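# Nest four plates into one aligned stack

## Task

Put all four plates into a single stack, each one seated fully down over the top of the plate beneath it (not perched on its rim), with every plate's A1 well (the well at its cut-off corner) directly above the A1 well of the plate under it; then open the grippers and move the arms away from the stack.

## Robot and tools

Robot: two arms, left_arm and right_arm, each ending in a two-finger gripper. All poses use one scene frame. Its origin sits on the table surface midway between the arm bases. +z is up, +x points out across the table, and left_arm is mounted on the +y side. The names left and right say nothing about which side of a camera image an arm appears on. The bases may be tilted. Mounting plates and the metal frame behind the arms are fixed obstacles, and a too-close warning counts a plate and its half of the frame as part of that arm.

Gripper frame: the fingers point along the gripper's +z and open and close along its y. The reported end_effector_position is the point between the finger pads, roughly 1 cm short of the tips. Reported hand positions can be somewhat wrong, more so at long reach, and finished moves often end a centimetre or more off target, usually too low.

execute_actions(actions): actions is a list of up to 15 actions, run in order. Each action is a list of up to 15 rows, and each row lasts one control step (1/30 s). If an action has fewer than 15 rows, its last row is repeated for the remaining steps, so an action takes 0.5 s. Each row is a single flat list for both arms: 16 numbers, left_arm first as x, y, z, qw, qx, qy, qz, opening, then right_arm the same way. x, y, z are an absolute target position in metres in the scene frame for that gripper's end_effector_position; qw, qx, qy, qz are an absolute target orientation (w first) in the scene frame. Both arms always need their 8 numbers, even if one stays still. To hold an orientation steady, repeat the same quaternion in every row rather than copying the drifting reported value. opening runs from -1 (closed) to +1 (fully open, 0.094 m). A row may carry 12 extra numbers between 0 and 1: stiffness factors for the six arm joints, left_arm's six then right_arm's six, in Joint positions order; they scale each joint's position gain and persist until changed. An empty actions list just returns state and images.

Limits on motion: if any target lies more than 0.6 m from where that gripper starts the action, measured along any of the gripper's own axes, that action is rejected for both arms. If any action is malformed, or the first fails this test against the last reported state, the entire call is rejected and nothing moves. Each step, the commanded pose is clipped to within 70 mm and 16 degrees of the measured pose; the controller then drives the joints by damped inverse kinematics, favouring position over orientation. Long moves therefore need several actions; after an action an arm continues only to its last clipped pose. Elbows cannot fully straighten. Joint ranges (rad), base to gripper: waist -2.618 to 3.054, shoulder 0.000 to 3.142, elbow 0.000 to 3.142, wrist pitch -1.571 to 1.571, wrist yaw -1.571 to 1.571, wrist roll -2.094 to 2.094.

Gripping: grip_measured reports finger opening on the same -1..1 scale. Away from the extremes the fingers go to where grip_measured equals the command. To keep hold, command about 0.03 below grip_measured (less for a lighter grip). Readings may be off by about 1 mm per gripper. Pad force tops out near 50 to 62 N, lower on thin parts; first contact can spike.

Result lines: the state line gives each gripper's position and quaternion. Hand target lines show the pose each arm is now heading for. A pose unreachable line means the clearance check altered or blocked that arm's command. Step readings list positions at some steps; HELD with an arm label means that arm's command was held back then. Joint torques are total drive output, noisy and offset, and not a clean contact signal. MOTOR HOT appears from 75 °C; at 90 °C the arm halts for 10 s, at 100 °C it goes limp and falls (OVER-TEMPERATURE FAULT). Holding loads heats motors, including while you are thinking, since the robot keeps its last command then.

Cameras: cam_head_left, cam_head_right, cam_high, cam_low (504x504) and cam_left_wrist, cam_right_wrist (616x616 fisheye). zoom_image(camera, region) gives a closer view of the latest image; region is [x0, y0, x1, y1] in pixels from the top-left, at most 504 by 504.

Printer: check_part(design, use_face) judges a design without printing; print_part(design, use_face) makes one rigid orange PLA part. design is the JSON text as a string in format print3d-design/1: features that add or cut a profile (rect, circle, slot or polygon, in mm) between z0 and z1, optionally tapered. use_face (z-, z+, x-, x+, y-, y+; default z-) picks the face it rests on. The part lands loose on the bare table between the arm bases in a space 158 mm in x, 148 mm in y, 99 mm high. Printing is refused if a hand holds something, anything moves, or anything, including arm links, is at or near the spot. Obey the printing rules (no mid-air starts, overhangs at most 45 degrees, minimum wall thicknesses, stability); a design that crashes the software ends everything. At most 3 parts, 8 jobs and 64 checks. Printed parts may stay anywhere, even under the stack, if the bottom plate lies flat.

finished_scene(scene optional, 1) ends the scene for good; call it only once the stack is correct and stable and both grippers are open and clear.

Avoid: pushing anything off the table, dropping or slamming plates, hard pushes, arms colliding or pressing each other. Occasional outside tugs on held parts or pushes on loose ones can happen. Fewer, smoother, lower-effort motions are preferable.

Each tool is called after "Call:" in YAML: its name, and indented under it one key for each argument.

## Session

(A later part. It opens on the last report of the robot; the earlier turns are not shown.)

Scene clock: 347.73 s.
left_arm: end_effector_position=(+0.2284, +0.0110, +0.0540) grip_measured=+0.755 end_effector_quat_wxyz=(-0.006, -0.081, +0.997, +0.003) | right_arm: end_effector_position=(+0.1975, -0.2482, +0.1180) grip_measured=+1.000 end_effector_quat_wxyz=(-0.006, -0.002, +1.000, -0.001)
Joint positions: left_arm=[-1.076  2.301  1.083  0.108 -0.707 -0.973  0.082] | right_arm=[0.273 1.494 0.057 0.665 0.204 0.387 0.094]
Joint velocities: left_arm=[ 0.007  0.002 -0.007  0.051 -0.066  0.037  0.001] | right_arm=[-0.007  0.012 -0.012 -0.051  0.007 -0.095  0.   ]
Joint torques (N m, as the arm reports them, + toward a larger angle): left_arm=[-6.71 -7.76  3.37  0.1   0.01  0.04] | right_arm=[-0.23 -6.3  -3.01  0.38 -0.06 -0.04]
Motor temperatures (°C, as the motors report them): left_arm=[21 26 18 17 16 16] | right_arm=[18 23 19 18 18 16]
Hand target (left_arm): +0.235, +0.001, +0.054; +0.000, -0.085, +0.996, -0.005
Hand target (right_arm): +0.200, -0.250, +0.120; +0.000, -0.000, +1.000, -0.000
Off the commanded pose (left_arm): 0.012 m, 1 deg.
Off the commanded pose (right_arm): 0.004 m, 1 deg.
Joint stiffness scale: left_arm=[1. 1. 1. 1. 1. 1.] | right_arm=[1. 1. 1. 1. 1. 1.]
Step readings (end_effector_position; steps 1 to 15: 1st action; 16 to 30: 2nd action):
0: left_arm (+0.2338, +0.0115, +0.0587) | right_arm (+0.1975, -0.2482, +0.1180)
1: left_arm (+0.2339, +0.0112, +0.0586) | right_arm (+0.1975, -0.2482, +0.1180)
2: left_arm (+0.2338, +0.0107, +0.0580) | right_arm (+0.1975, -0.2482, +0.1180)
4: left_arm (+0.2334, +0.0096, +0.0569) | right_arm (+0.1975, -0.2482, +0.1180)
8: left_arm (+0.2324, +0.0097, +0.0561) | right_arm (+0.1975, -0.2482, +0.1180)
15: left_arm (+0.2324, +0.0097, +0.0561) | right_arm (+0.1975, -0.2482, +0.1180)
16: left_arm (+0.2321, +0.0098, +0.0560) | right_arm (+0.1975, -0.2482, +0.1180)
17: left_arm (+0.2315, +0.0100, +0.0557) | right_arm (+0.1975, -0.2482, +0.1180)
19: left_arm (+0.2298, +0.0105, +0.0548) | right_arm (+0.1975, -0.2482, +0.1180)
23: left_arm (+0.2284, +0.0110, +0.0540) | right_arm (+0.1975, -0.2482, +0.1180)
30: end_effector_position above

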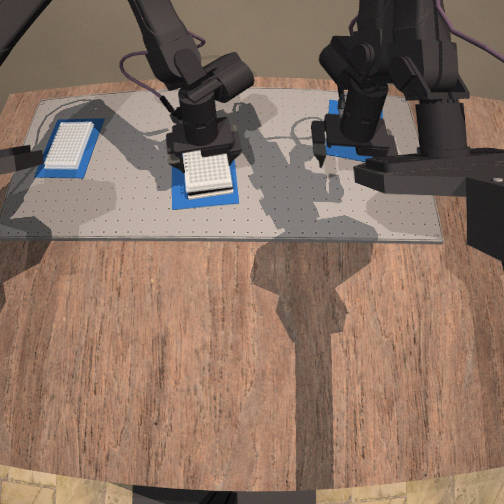

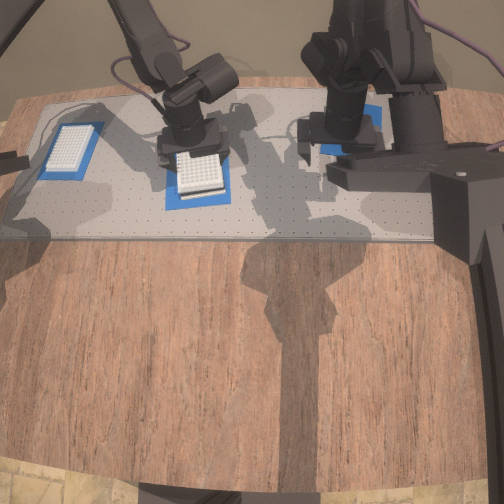

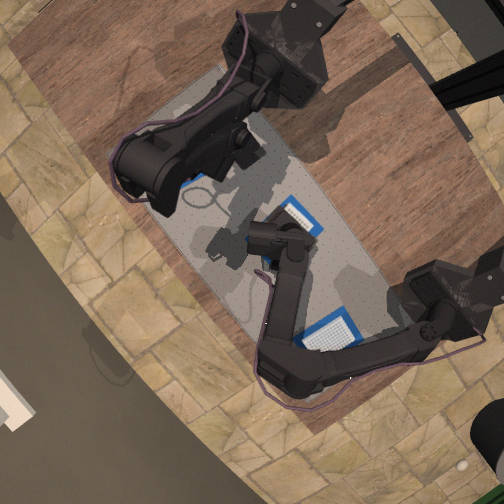

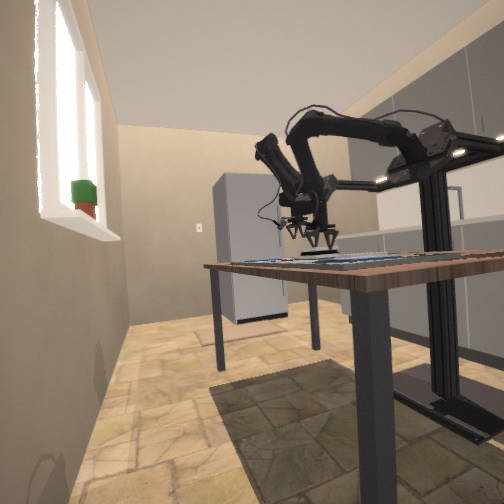

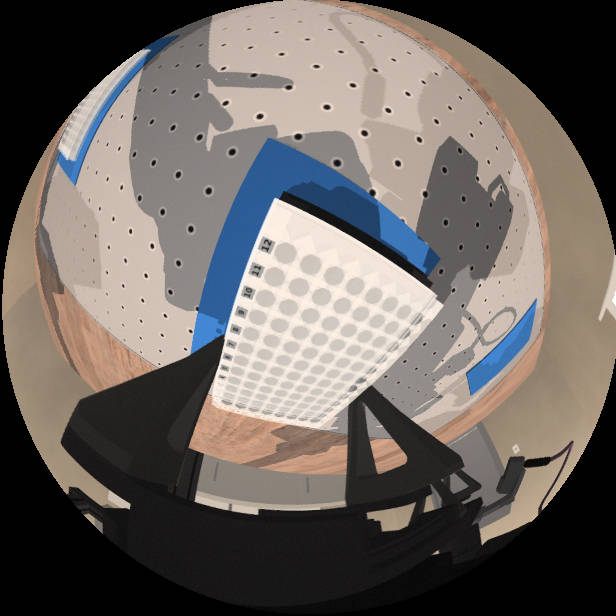

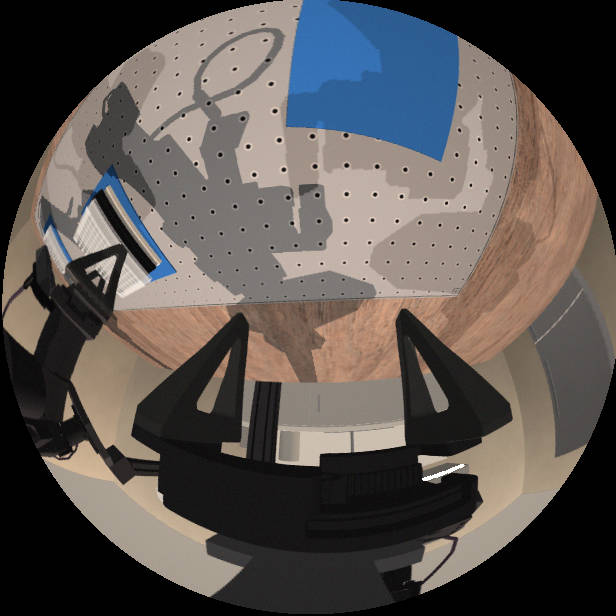

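Call:
execute_actions:
  actions:
    - [[0.240,-0.002,0.0535,0,-0.08,0.997,-0.005,0.72,0.2,-0.25,0.12,0,0,1,0,1]]
    - [[0.240,-0.002,0.0535,0,-0.08,0.997,-0.005,0.72,0.2,-0.25,0.12,0,0,1,0,1]]

Call:
zoom_image:
  camera: "cam_head_left"
  region: [165,150,245,210]

Call:
zoom_image:
  camera: "cam_left_wrist"
  region: [200,160,460,360]

Scene clock: 353.17 s.
left_arm: end_effector_position=(+0.2372, +0.0041, +0.0528) grip_measured=+0.755 end_effector_quat_wxyz=(-0.002, -0.084, +0.996, -0.003) | right_arm: end_effector_position=(+0.1975, -0.2482, +0.1180) grip_measured=+1.000 end_effector_quat_wxyz=(-0.006, -0.002, +1.000, -0.001)
Joint positions: left_arm=[-1.07   2.303  1.114  0.099 -0.703 -0.961  0.082] | right_arm=[0.273 1.494 0.057 0.665 0.204 0.387 0.094]
Joint velocities: left_arm=[-0.007 -0.012 -0.012 -0.11   0.007  0.051  0.   ] | right_arm=[-0.022  0.007 -0.002  0.007 -0.007  0.007  0.   ]
Joint torques (N m, as the arm reports them, + toward a larger angle): left_arm=[-6.93 -7.99  2.83  0.03 -0.02  0.07] | right_arm=[-0.19 -6.33 -3.02  0.38 -0.05 -0.04]
Motor temperatures (°C, as the motors report them): left_arm=[21 26 18 17 16 16] | right_arm=[18 23 19 18 18 16]
Hand target (left_arm): +0.240, -0.002, +0.053; +0.000, -0.080, +0.997, -0.005
Hand target (right_arm): +0.200, -0.250, +0.120; +0.000, -0.000, +1.000, -0.000
Off the commanded pose (left_arm): 0.007 m, 1 deg.
Off the commanded pose (right_arm): 0.004 m, 1 deg.
Joint stiffness scale: left_arm=[1. 1. 1. 1. 1. 1.] | right_arm=[1. 1. 1. 1. 1. 1.]
Step readings (end_effector_position; steps 1 to 15: 1st action; 16 to 30: 2nd action):
0: left_arm (+0.2284, +0.0110, +0.0540) | right_arm (+0.1975, -0.2482, +0.1180)
1: left_arm (+0.2290, +0.0103, +0.0540) | right_arm (+0.1975, -0.2482, +0.1180)
2: left_arm (+0.2300, +0.0091, +0.0539) | right_arm (+0.1975, -0.2482, +0.1180)
4: left_arm (+0.2330, +0.0059, +0.0539) | right_arm (+0.1975, -0.2482, +0.1180)
8: left_arm (+0.2370, +0.0035, +0.0534) | right_arm (+0.1975, -0.2482, +0.1180)
15: left_arm (+0.2372, +0.0041, +0.0528) | right_arm (+0.1975, -0.2482, +0.1180)
16: left_arm (+0.2372, +0.0041, +0.0528) | right_arm (+0.1975, -0.2482, +0.1180)
17: left_arm (+0.2372, +0.0041, +0.0528) | right_arm (+0.1975, -0.2482, +0.1180)
19: left_arm (+0.2372, +0.0041, +0.0528) | right_arm (+0.1975, -0.2482, +0.1180)
23: left_arm (+0.2372, +0.0041, +0.0528) | right_arm (+0.1975, -0.2482, +0.1180)
30: end_effector_position above

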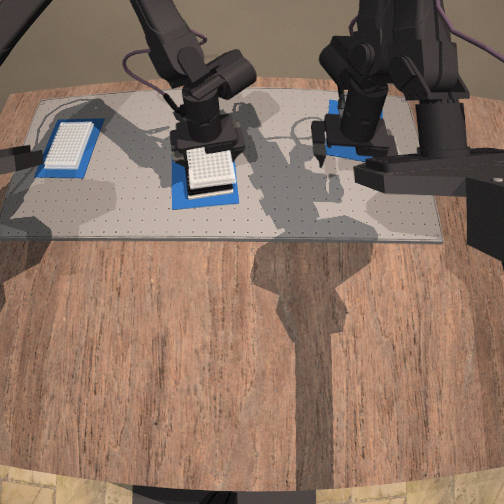

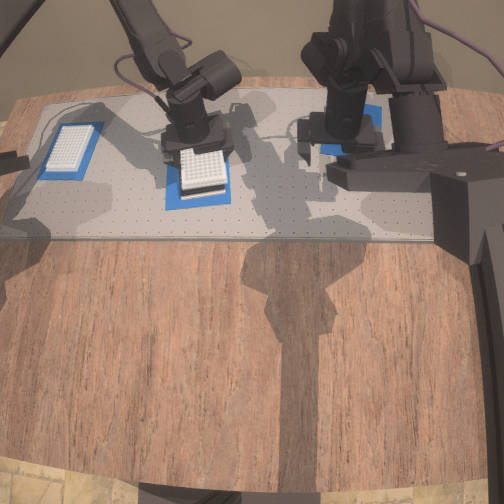

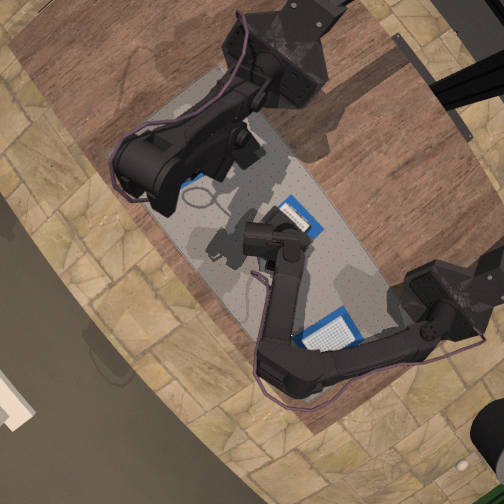

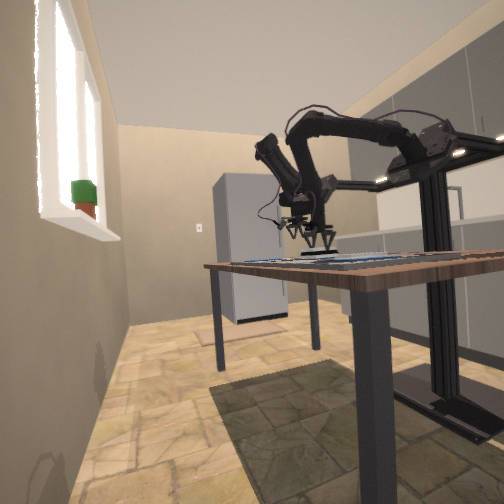

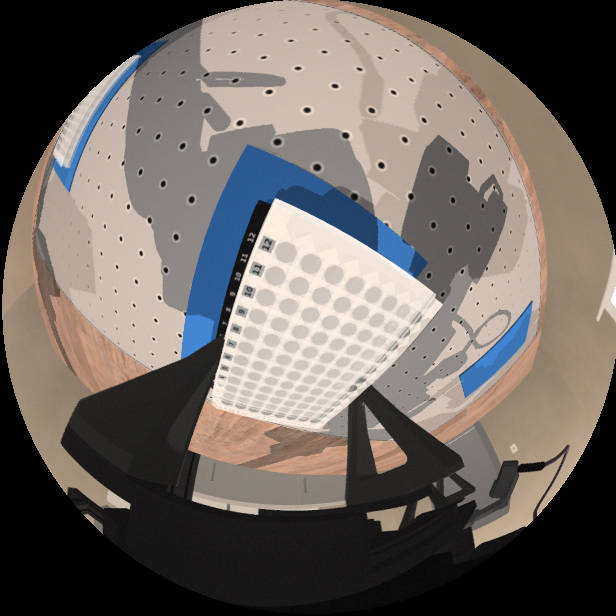

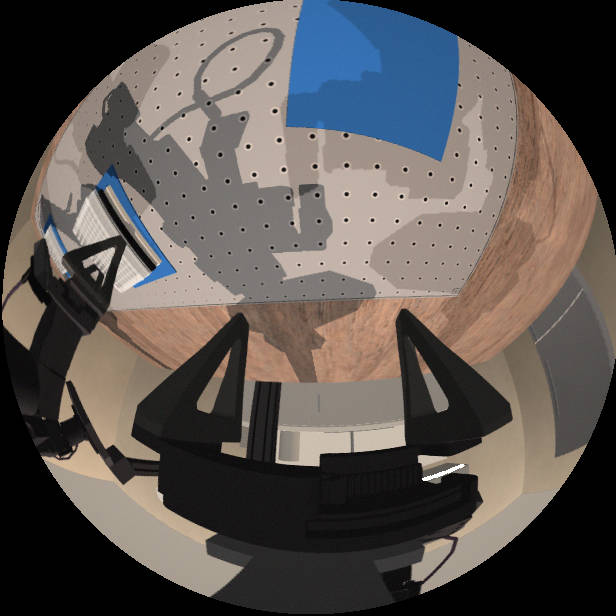

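Region (165, 150, 245, 210) of cam_head_left's 504x504 image, scaled by 6.300, with more detail than that image has; it fills the top 378 rows of this view, and the rest is white.

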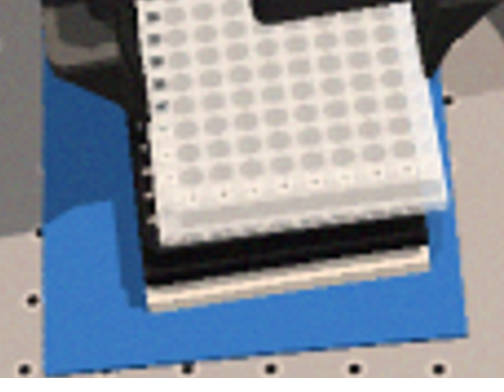

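Region (200, 160, 460, 360) of cam_left_wrist's 616x616 image, scaled by 1.938, with more detail than that image has; it fills the top 388 rows of this view, and the rest is white.

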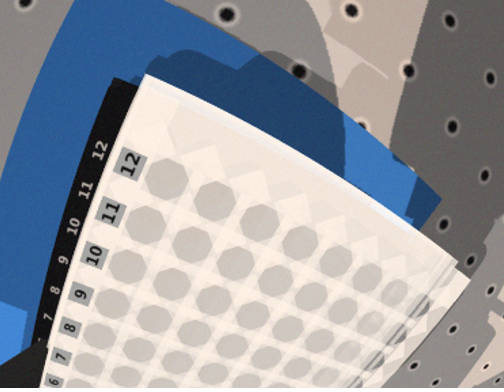

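Call:
execute_actions:
  actions:
    - [[0.233,0.012,0.066,0,-0.092,0.996,-0.005,0.72,0.2,-0.25,0.12,0,0,1,0,1]]
    - [[0.235,0.001,0.058,0,-0.092,0.996,-0.005,0.72,0.2,-0.25,0.12,0,0,1,0,1]]
    - [[0.237,0.0,0.053,0,-0.092,0.996,-0.005,0.72,0.2,-0.25,0.12,0,0,1,0,1]]

Call:
zoom_image:
  camera: "cam_head_left"
  region: [165,150,245,210]

Call:
zoom_image:
  camera: "cam_left_wrist"
  region: [200,160,460,360]

Scene clock: 359.63 s.
left_arm: end_effector_position=(+0.2329, +0.0081, +0.0527) grip_measured=+0.755 end_effector_quat_wxyz=(-0.005, -0.093, +0.996, -0.000) | right_arm: end_effector_position=(+0.1975, -0.2482, +0.1180) grip_measured=+1.000 end_effector_quat_wxyz=(-0.006, -0.002, +1.000, -0.001)
Joint positions: left_arm=[-1.07   2.302  1.098  0.104 -0.702 -0.985  0.082] | right_arm=[0.273 1.494 0.057 0.665 0.204 0.387 0.094]
Joint velocities: left_arm=[ 0.002 -0.022 -0.022  0.007 -0.007 -0.051  0.   ] | right_arm=[-0.002 -0.017  0.012 -0.095 -0.037 -0.022  0.   ]
Joint torques (N m, as the arm reports them, + toward a larger angle): left_arm=[-6.93 -7.68  3.01  0.11 -0.03  0.06] | right_arm=[-0.24 -6.26 -2.98  0.37 -0.07 -0.04]
Motor temperatures (°C, as the motors report them): left_arm=[22 26 18 17 16 16] | right_arm=[18 23 19 18 18 16]
Hand target (left_arm): +0.237, +0.000, +0.053; -0.000, -0.092, +0.996, -0.005
Hand target (right_arm): +0.200, -0.250, +0.120; +0.000, -0.000, +1.000, -0.000
Off the commanded pose (left_arm): 0.009 m, 1 deg.
Off the commanded pose (right_arm): 0.004 m, 1 deg.
Joint stiffness scale: left_arm=[1. 1. 1. 1. 1. 1.] | right_arm=[1. 1. 1. 1. 1. 1.]
Step readings (end_effector_position; steps 1 to 15: 1st action; 16 to 30: 2nd action; 31 to 45: 3rd action):
0: left_arm (+0.2372, +0.0041, +0.0528) | right_arm (+0.1975, -0.2482, +0.1180)
1: left_arm (+0.2370, +0.0047, +0.0533) | right_arm (+0.1975, -0.2482, +0.1180)
2: left_arm (+0.2361, +0.0072, +0.0545) | right_arm (+0.1975, -0.2482, +0.1180)
4: left_arm (+0.2343, +0.0115, +0.0566) | right_arm (+0.1975, -0.2482, +0.1180)
8: left_arm (+0.2331, +0.0134, +0.0571) | right_arm (+0.1975, -0.2482, +0.1180)
15: left_arm (+0.2331, +0.0134, +0.0571) | right_arm (+0.1975, -0.2482, +0.1180)
16: left_arm (+0.2332, +0.0131, +0.0570) | right_arm (+0.1975, -0.2482, +0.1180)
17: left_arm (+0.2331, +0.0125, +0.0564) | right_arm (+0.1975, -0.2482, +0.1180)
19: left_arm (+0.2330, +0.0113, +0.0554) | right_arm (+0.1975, -0.2482, +0.1180)
23: left_arm (+0.2325, +0.0112, +0.0548) | right_arm (+0.1975, -0.2482, +0.1180)
30: left_arm (+0.2325, +0.0112, +0.0548) | right_arm (+0.1975, -0.2482, +0.1180)
31: left_arm (+0.2324, +0.0109, +0.0546) | right_arm (+0.1975, -0.2482, +0.1180)
32: left_arm (+0.2328, +0.0099, +0.0540) | right_arm (+0.1975, -0.2482, +0.1180)
34: left_arm (+0.2330, +0.0084, +0.0530) | right_arm (+0.1975, -0.2482, +0.1180)
38: left_arm (+0.2329, +0.0081, +0.0527) | right_arm (+0.1975, -0.2482, +0.1180)
45: end_effector_position above

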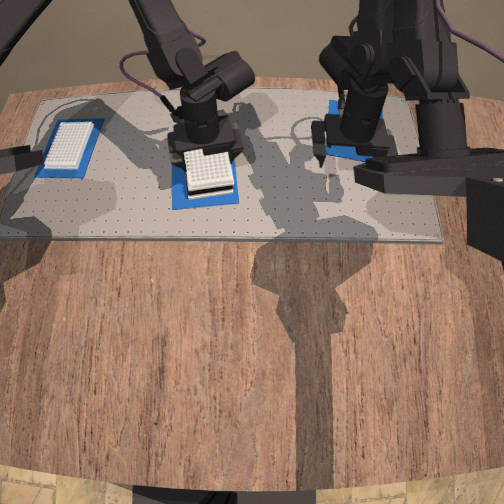

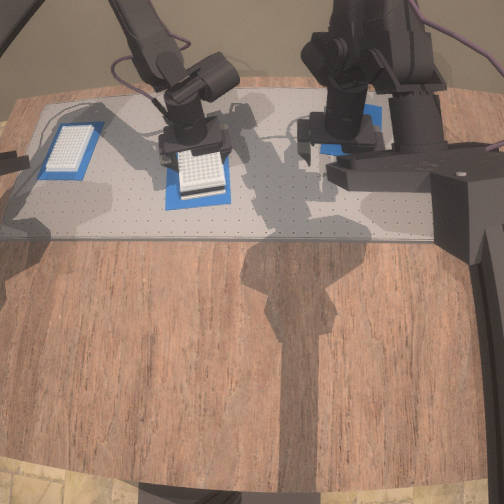

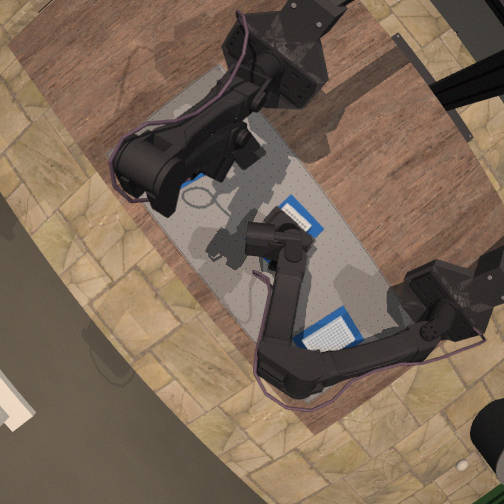

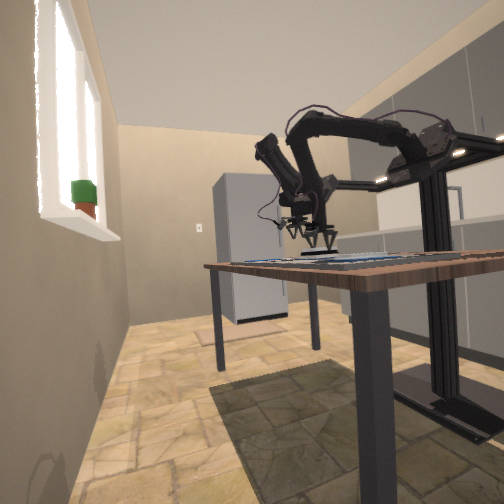

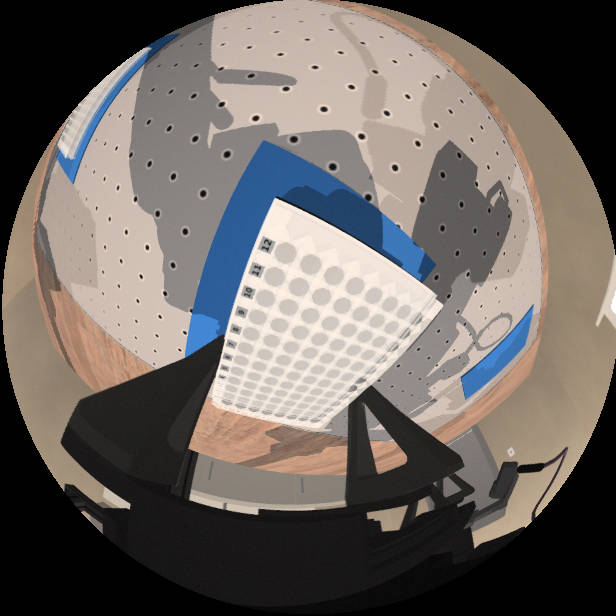

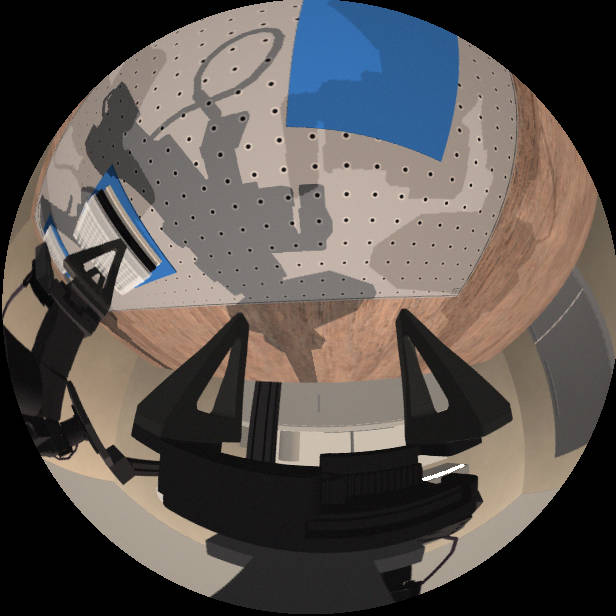

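Region (165, 150, 245, 210) of cam_head_left's 504x504 image, scaled by 6.300, with more detail than that image has; it fills the top 378 rows of this view, and the rest is white.

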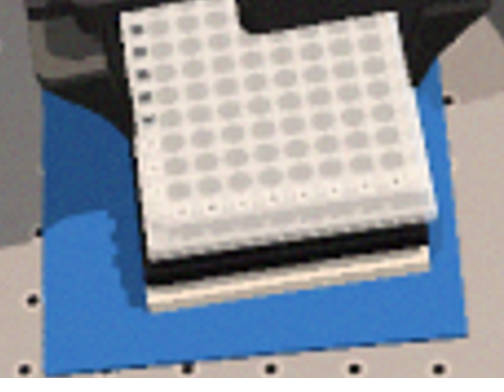

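Region (200, 160, 460, 360) of cam_left_wrist's 616x616 image, scaled by 1.938, with more detail than that image has; it fills the top 388 rows of this view, and the rest is white.

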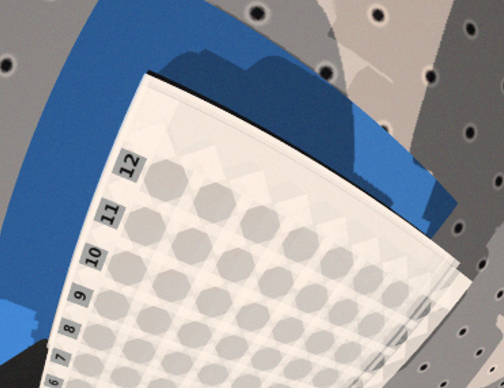

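Call:
execute_actions:
  actions:
    - [[0.237,0.0,0.052,0,-0.08,0.997,-0.005,0.72,0.2,-0.25,0.12,0,0,1,0,1]]
    - [[0.237,0.0,0.049,0,-0.08,0.997,-0.005,0.72,0.2,-0.25,0.12,0,0,1,0,1]]

Call:
zoom_image:
  camera: "cam_head_left"
  region: [165,150,245,210]

Call:
zoom_image:
  camera: "cam_left_wrist"
  region: [200,160,460,360]

Scene clock: 364.60 s.
left_arm: end_effector_position=(+0.2329, +0.0085, +0.0519) grip_measured=+0.755 end_effector_quat_wxyz=(-0.005, -0.081, +0.997, +0.000) | right_arm: end_effector_position=(+0.1975, -0.2482, +0.1180) grip_measured=+1.000 end_effector_quat_wxyz=(-0.006, -0.002, +1.000, -0.001)
Joint positions: left_arm=[-1.069  2.304  1.098  0.108 -0.703 -0.96   0.082] | right_arm=[0.273 1.494 0.057 0.665 0.204 0.387 0.094]
Joint velocities: left_arm=[-0.007 -0.002 -0.017 -0.066 -0.007 -0.022  0.   ] | right_arm=[-0.007  0.002  0.002  0.037  0.022  0.022  0.   ]
Joint torques (N m, as the arm reports them, + toward a larger angle): left_arm=[-6.54 -7.03  3.42  0.18  0.01  0.13] | right_arm=[-0.22 -6.28 -3.03  0.38 -0.06 -0.04]
Motor temperatures (°C, as the motors report them): left_arm=[22 26 18 17 16 16] | right_arm=[18 23 19 18 18 16]
Hand target (left_arm): +0.237, +0.000, +0.049; +0.000, -0.080, +0.997, -0.005
Hand target (right_arm): +0.200, -0.250, +0.120; +0.000, -0.000, +1.000, -0.000
Off the commanded pose (left_arm): 0.010 m, 1 deg.
Off the commanded pose (right_arm): 0.004 m, 1 deg.
Joint stiffness scale: left_arm=[1. 1. 1. 1. 1. 1.] | right_arm=[1. 1. 1. 1. 1. 1.]
Step readings (end_effector_position; steps 1 to 15: 1st action; 16 to 30: 2nd action):
0: left_arm (+0.2329, +0.0081, +0.0527) | right_arm (+0.1975, -0.2482, +0.1180)
1: left_arm (+0.2329, +0.0081, +0.0527) | right_arm (+0.1975, -0.2482, +0.1180)
2: left_arm (+0.2329, +0.0081, +0.0527) | right_arm (+0.1975, -0.2482, +0.1180)
4: left_arm (+0.2329, +0.0081, +0.0527) | right_arm (+0.1975, -0.2482, +0.1180)
8: left_arm (+0.2329, +0.0081, +0.0527) | right_arm (+0.1975, -0.2482, +0.1180)
15: left_arm (+0.2330, +0.0082, +0.0527) | right_arm (+0.1975, -0.2482, +0.1180)
16: left_arm (+0.2329, +0.0085, +0.0524) | right_arm (+0.1975, -0.2482, +0.1180)
17: left_arm (+0.2329, +0.0085, +0.0519) | right_arm (+0.1975, -0.2482, +0.1180)
19: left_arm (+0.2329, +0.0085, +0.0519) | right_arm (+0.1975, -0.2482, +0.1180)
23: left_arm (+0.2329, +0.0085, +0.0519) | right_arm (+0.1975, -0.2482, +0.1180)
30: end_effector_position above

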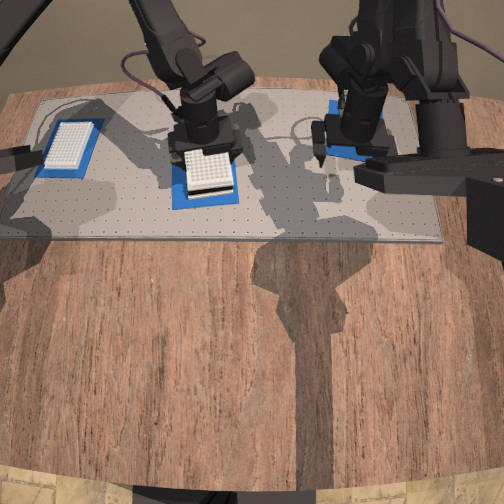

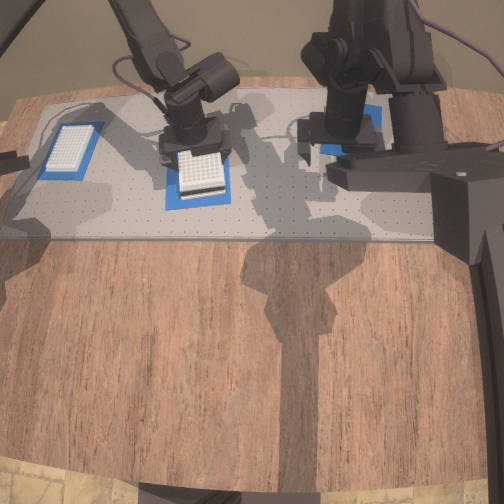

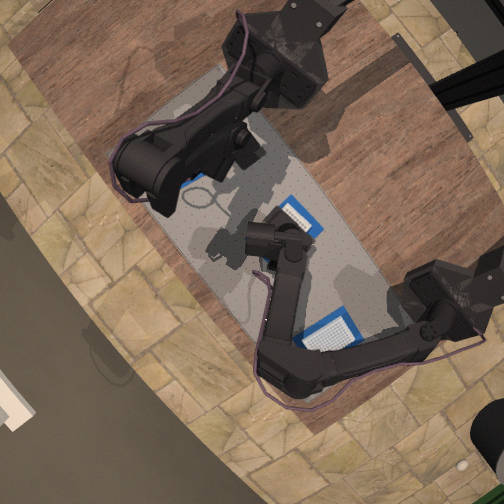

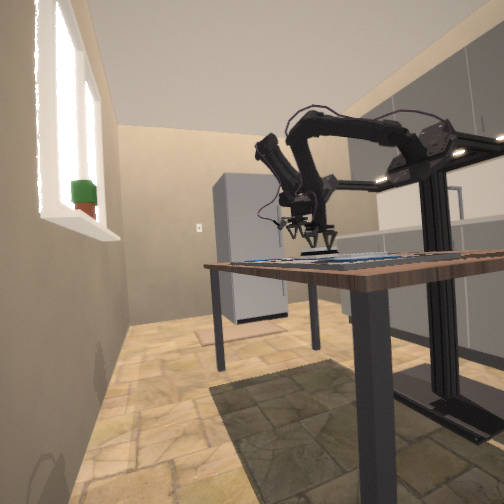

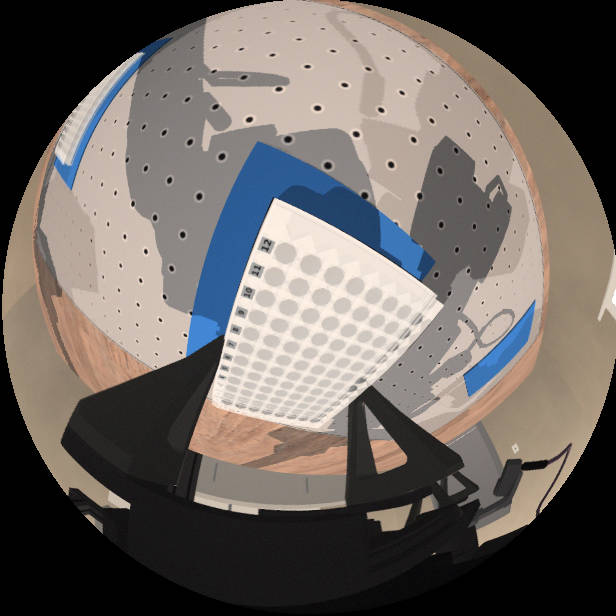

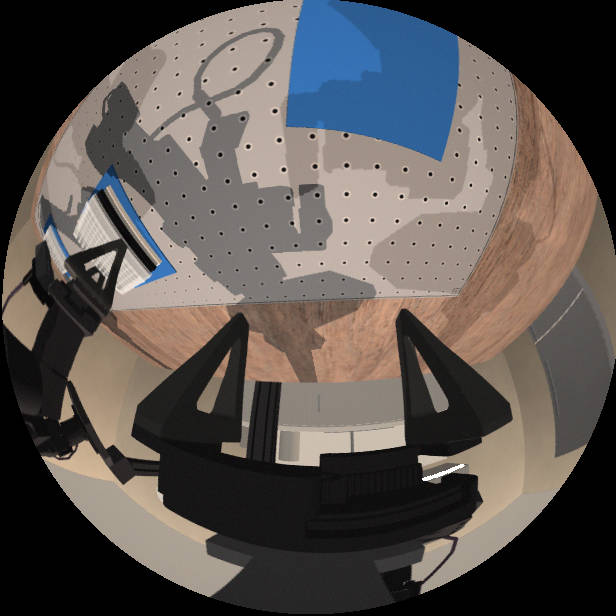

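Region (165, 150, 245, 210) of cam_head_left's 504x504 image, scaled by 6.300, with more detail than that image has; it fills the top 378 rows of this view, and the rest is white.

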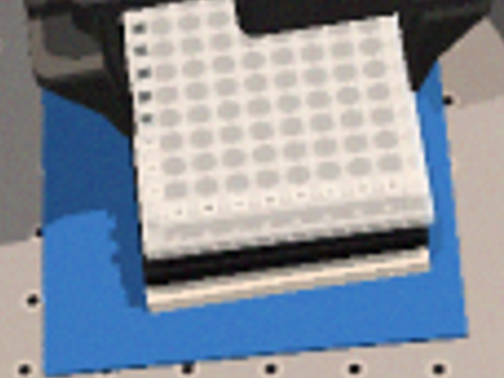

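Region (200, 160, 460, 360) of cam_left_wrist's 616x616 image, scaled by 1.938, with more detail than that image has; it fills the top 388 rows of this view, and the rest is white.

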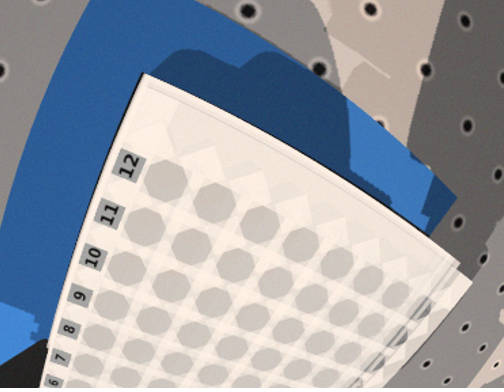

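Call:
execute_actions:
  actions:
    - [[0.237,0.004,0.048,0,-0.08,0.997,-0.005,0.72,0.2,-0.25,0.12,0,0,1,0,1]]
    - [[0.237,0.004,0.047,0,-0.08,0.997,-0.005,0.72,0.2,-0.25,0.12,0,0,1,0,1]]

Call:
zoom_image:
  camera: "cam_left_wrist"
  region: [200,160,460,360]

Call:
zoom_image:
  camera: "cam_low"
  region: [285,225,375,275]

Scene clock: 380.47 s.
left_arm: end_effector_position=(+0.2331, +0.0083, +0.0518) grip_measured=+0.755 end_effector_quat_wxyz=(-0.004, -0.081, +0.997, -0.000) | right_arm: end_effector_position=(+0.1975, -0.2482, +0.1180) grip_measured=+1.000 end_effector_quat_wxyz=(-0.006, -0.002, +1.000, -0.001)
Joint positions: left_arm=[-1.068  2.304  1.098  0.109 -0.702 -0.957  0.082] | right_arm=[0.273 1.494 0.057 0.665 0.204 0.387 0.094]
Joint velocities: left_arm=[ 0.012 -0.017 -0.007 -0.007 -0.125 -0.007  0.001] | right_arm=[-0.002  0.007 -0.012  0.037 -0.022  0.007  0.   ]
Joint torques (N m, as the arm reports them, + toward a larger angle): left_arm=[-5.92 -7.21  2.34  0.33  0.05  0.2 ] | right_arm=[-0.19 -6.29 -3.01  0.39 -0.07 -0.05]
Motor temperatures (°C, as the motors report them): left_arm=[22 26 18 17 16 16] | right_arm=[18 23 19 18 18 16]
Hand target (left_arm): +0.237, +0.004, +0.047; -0.000, -0.080, +0.997, -0.005
Hand target (right_arm): +0.200, -0.250, +0.120; +0.000, -0.000, +1.000, -0.000
Off the commanded pose (left_arm): 0.008 m, 1 deg.
Off the commanded pose (right_arm): 0.004 m, 1 deg.
Joint stiffness scale: left_arm=[1. 1. 1. 1. 1. 1.] | right_arm=[1. 1. 1. 1. 1. 1.]
Step readings (end_effector_position; steps 1 to 15: 1st action; 16 to 30: 2nd action):
0: left_arm (+0.2329, +0.0085, +0.0519) | right_arm (+0.1975, -0.2482, +0.1180)
1: left_arm (+0.2330, +0.0083, +0.0519) | right_arm (+0.1975, -0.2482, +0.1180)
2: left_arm (+0.2332, +0.0084, +0.0518) | right_arm (+0.1975, -0.2482, +0.1180)
4: left_arm (+0.2331, +0.0083, +0.0518) | right_arm (+0.1975, -0.2482, +0.1180)
8: left_arm (+0.2331, +0.0083, +0.0518) | right_arm (+0.1975, -0.2482, +0.1180)
15: left_arm (+0.2331, +0.0083, +0.0518) | right_arm (+0.1975, -0.2482, +0.1180)
16: left_arm (+0.2331, +0.0083, +0.0518) | right_arm (+0.1975, -0.2482, +0.1180)
17: left_arm (+0.2331, +0.0083, +0.0518) | right_arm (+0.1975, -0.2482, +0.1180)
19: left_arm (+0.2331, +0.0083, +0.0518) | right_arm (+0.1975, -0.2482, +0.1180)
23: left_arm (+0.2331, +0.0083, +0.0518) | right_arm (+0.1975, -0.2482, +0.1180)
30: end_effector_position above

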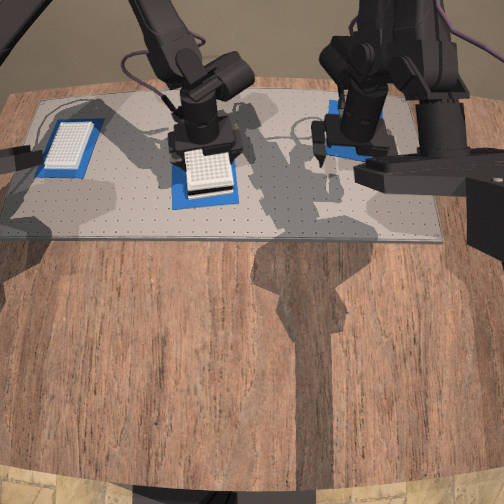

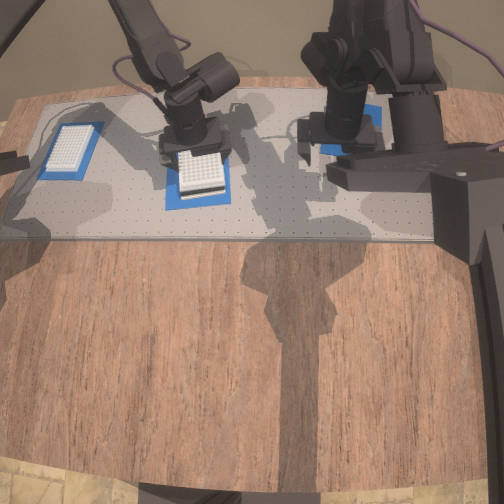

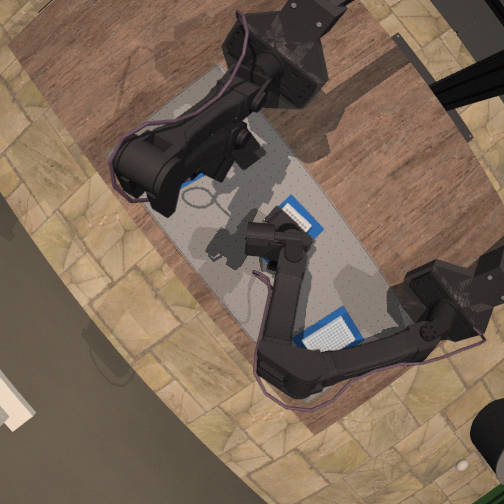

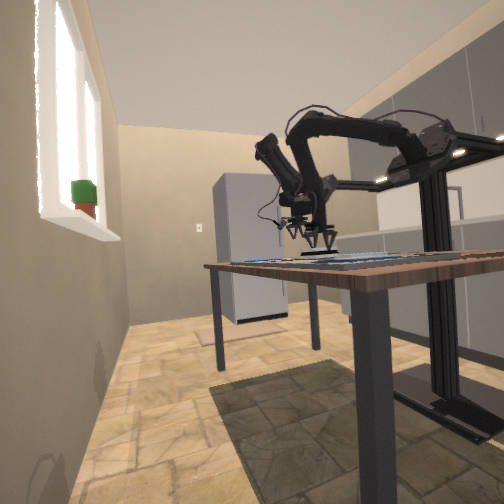

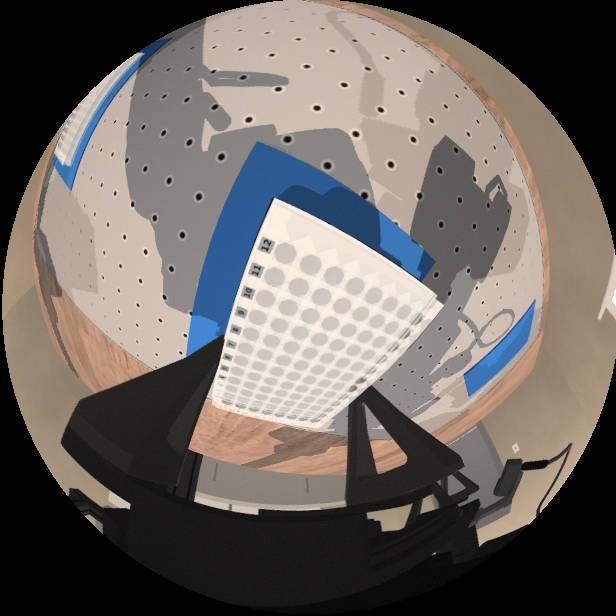

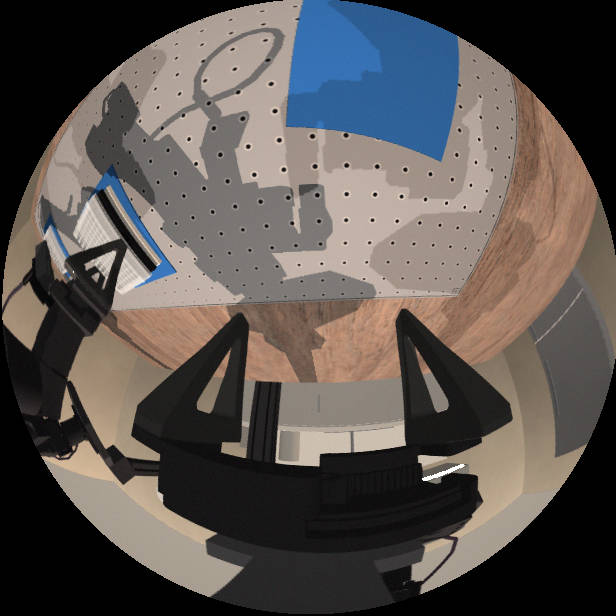

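Region (200, 160, 460, 360) of cam_left_wrist's 616x616 image, scaled by 1.938, with more detail than that image has; it fills the top 388 rows of this view, and the rest is white.

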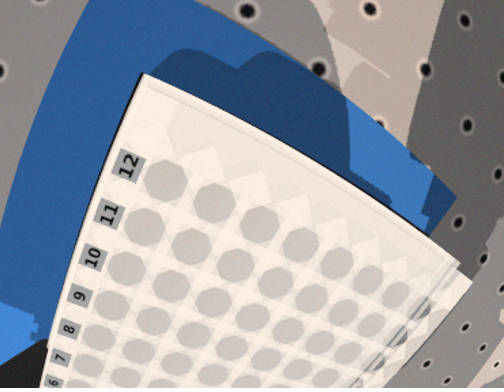

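Region (285, 225, 375, 275) of cam_low's 504x504 image, scaled by 5.600, with more detail than that image has.

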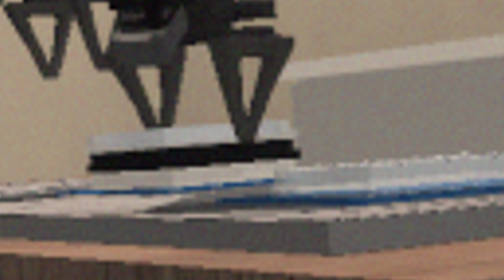

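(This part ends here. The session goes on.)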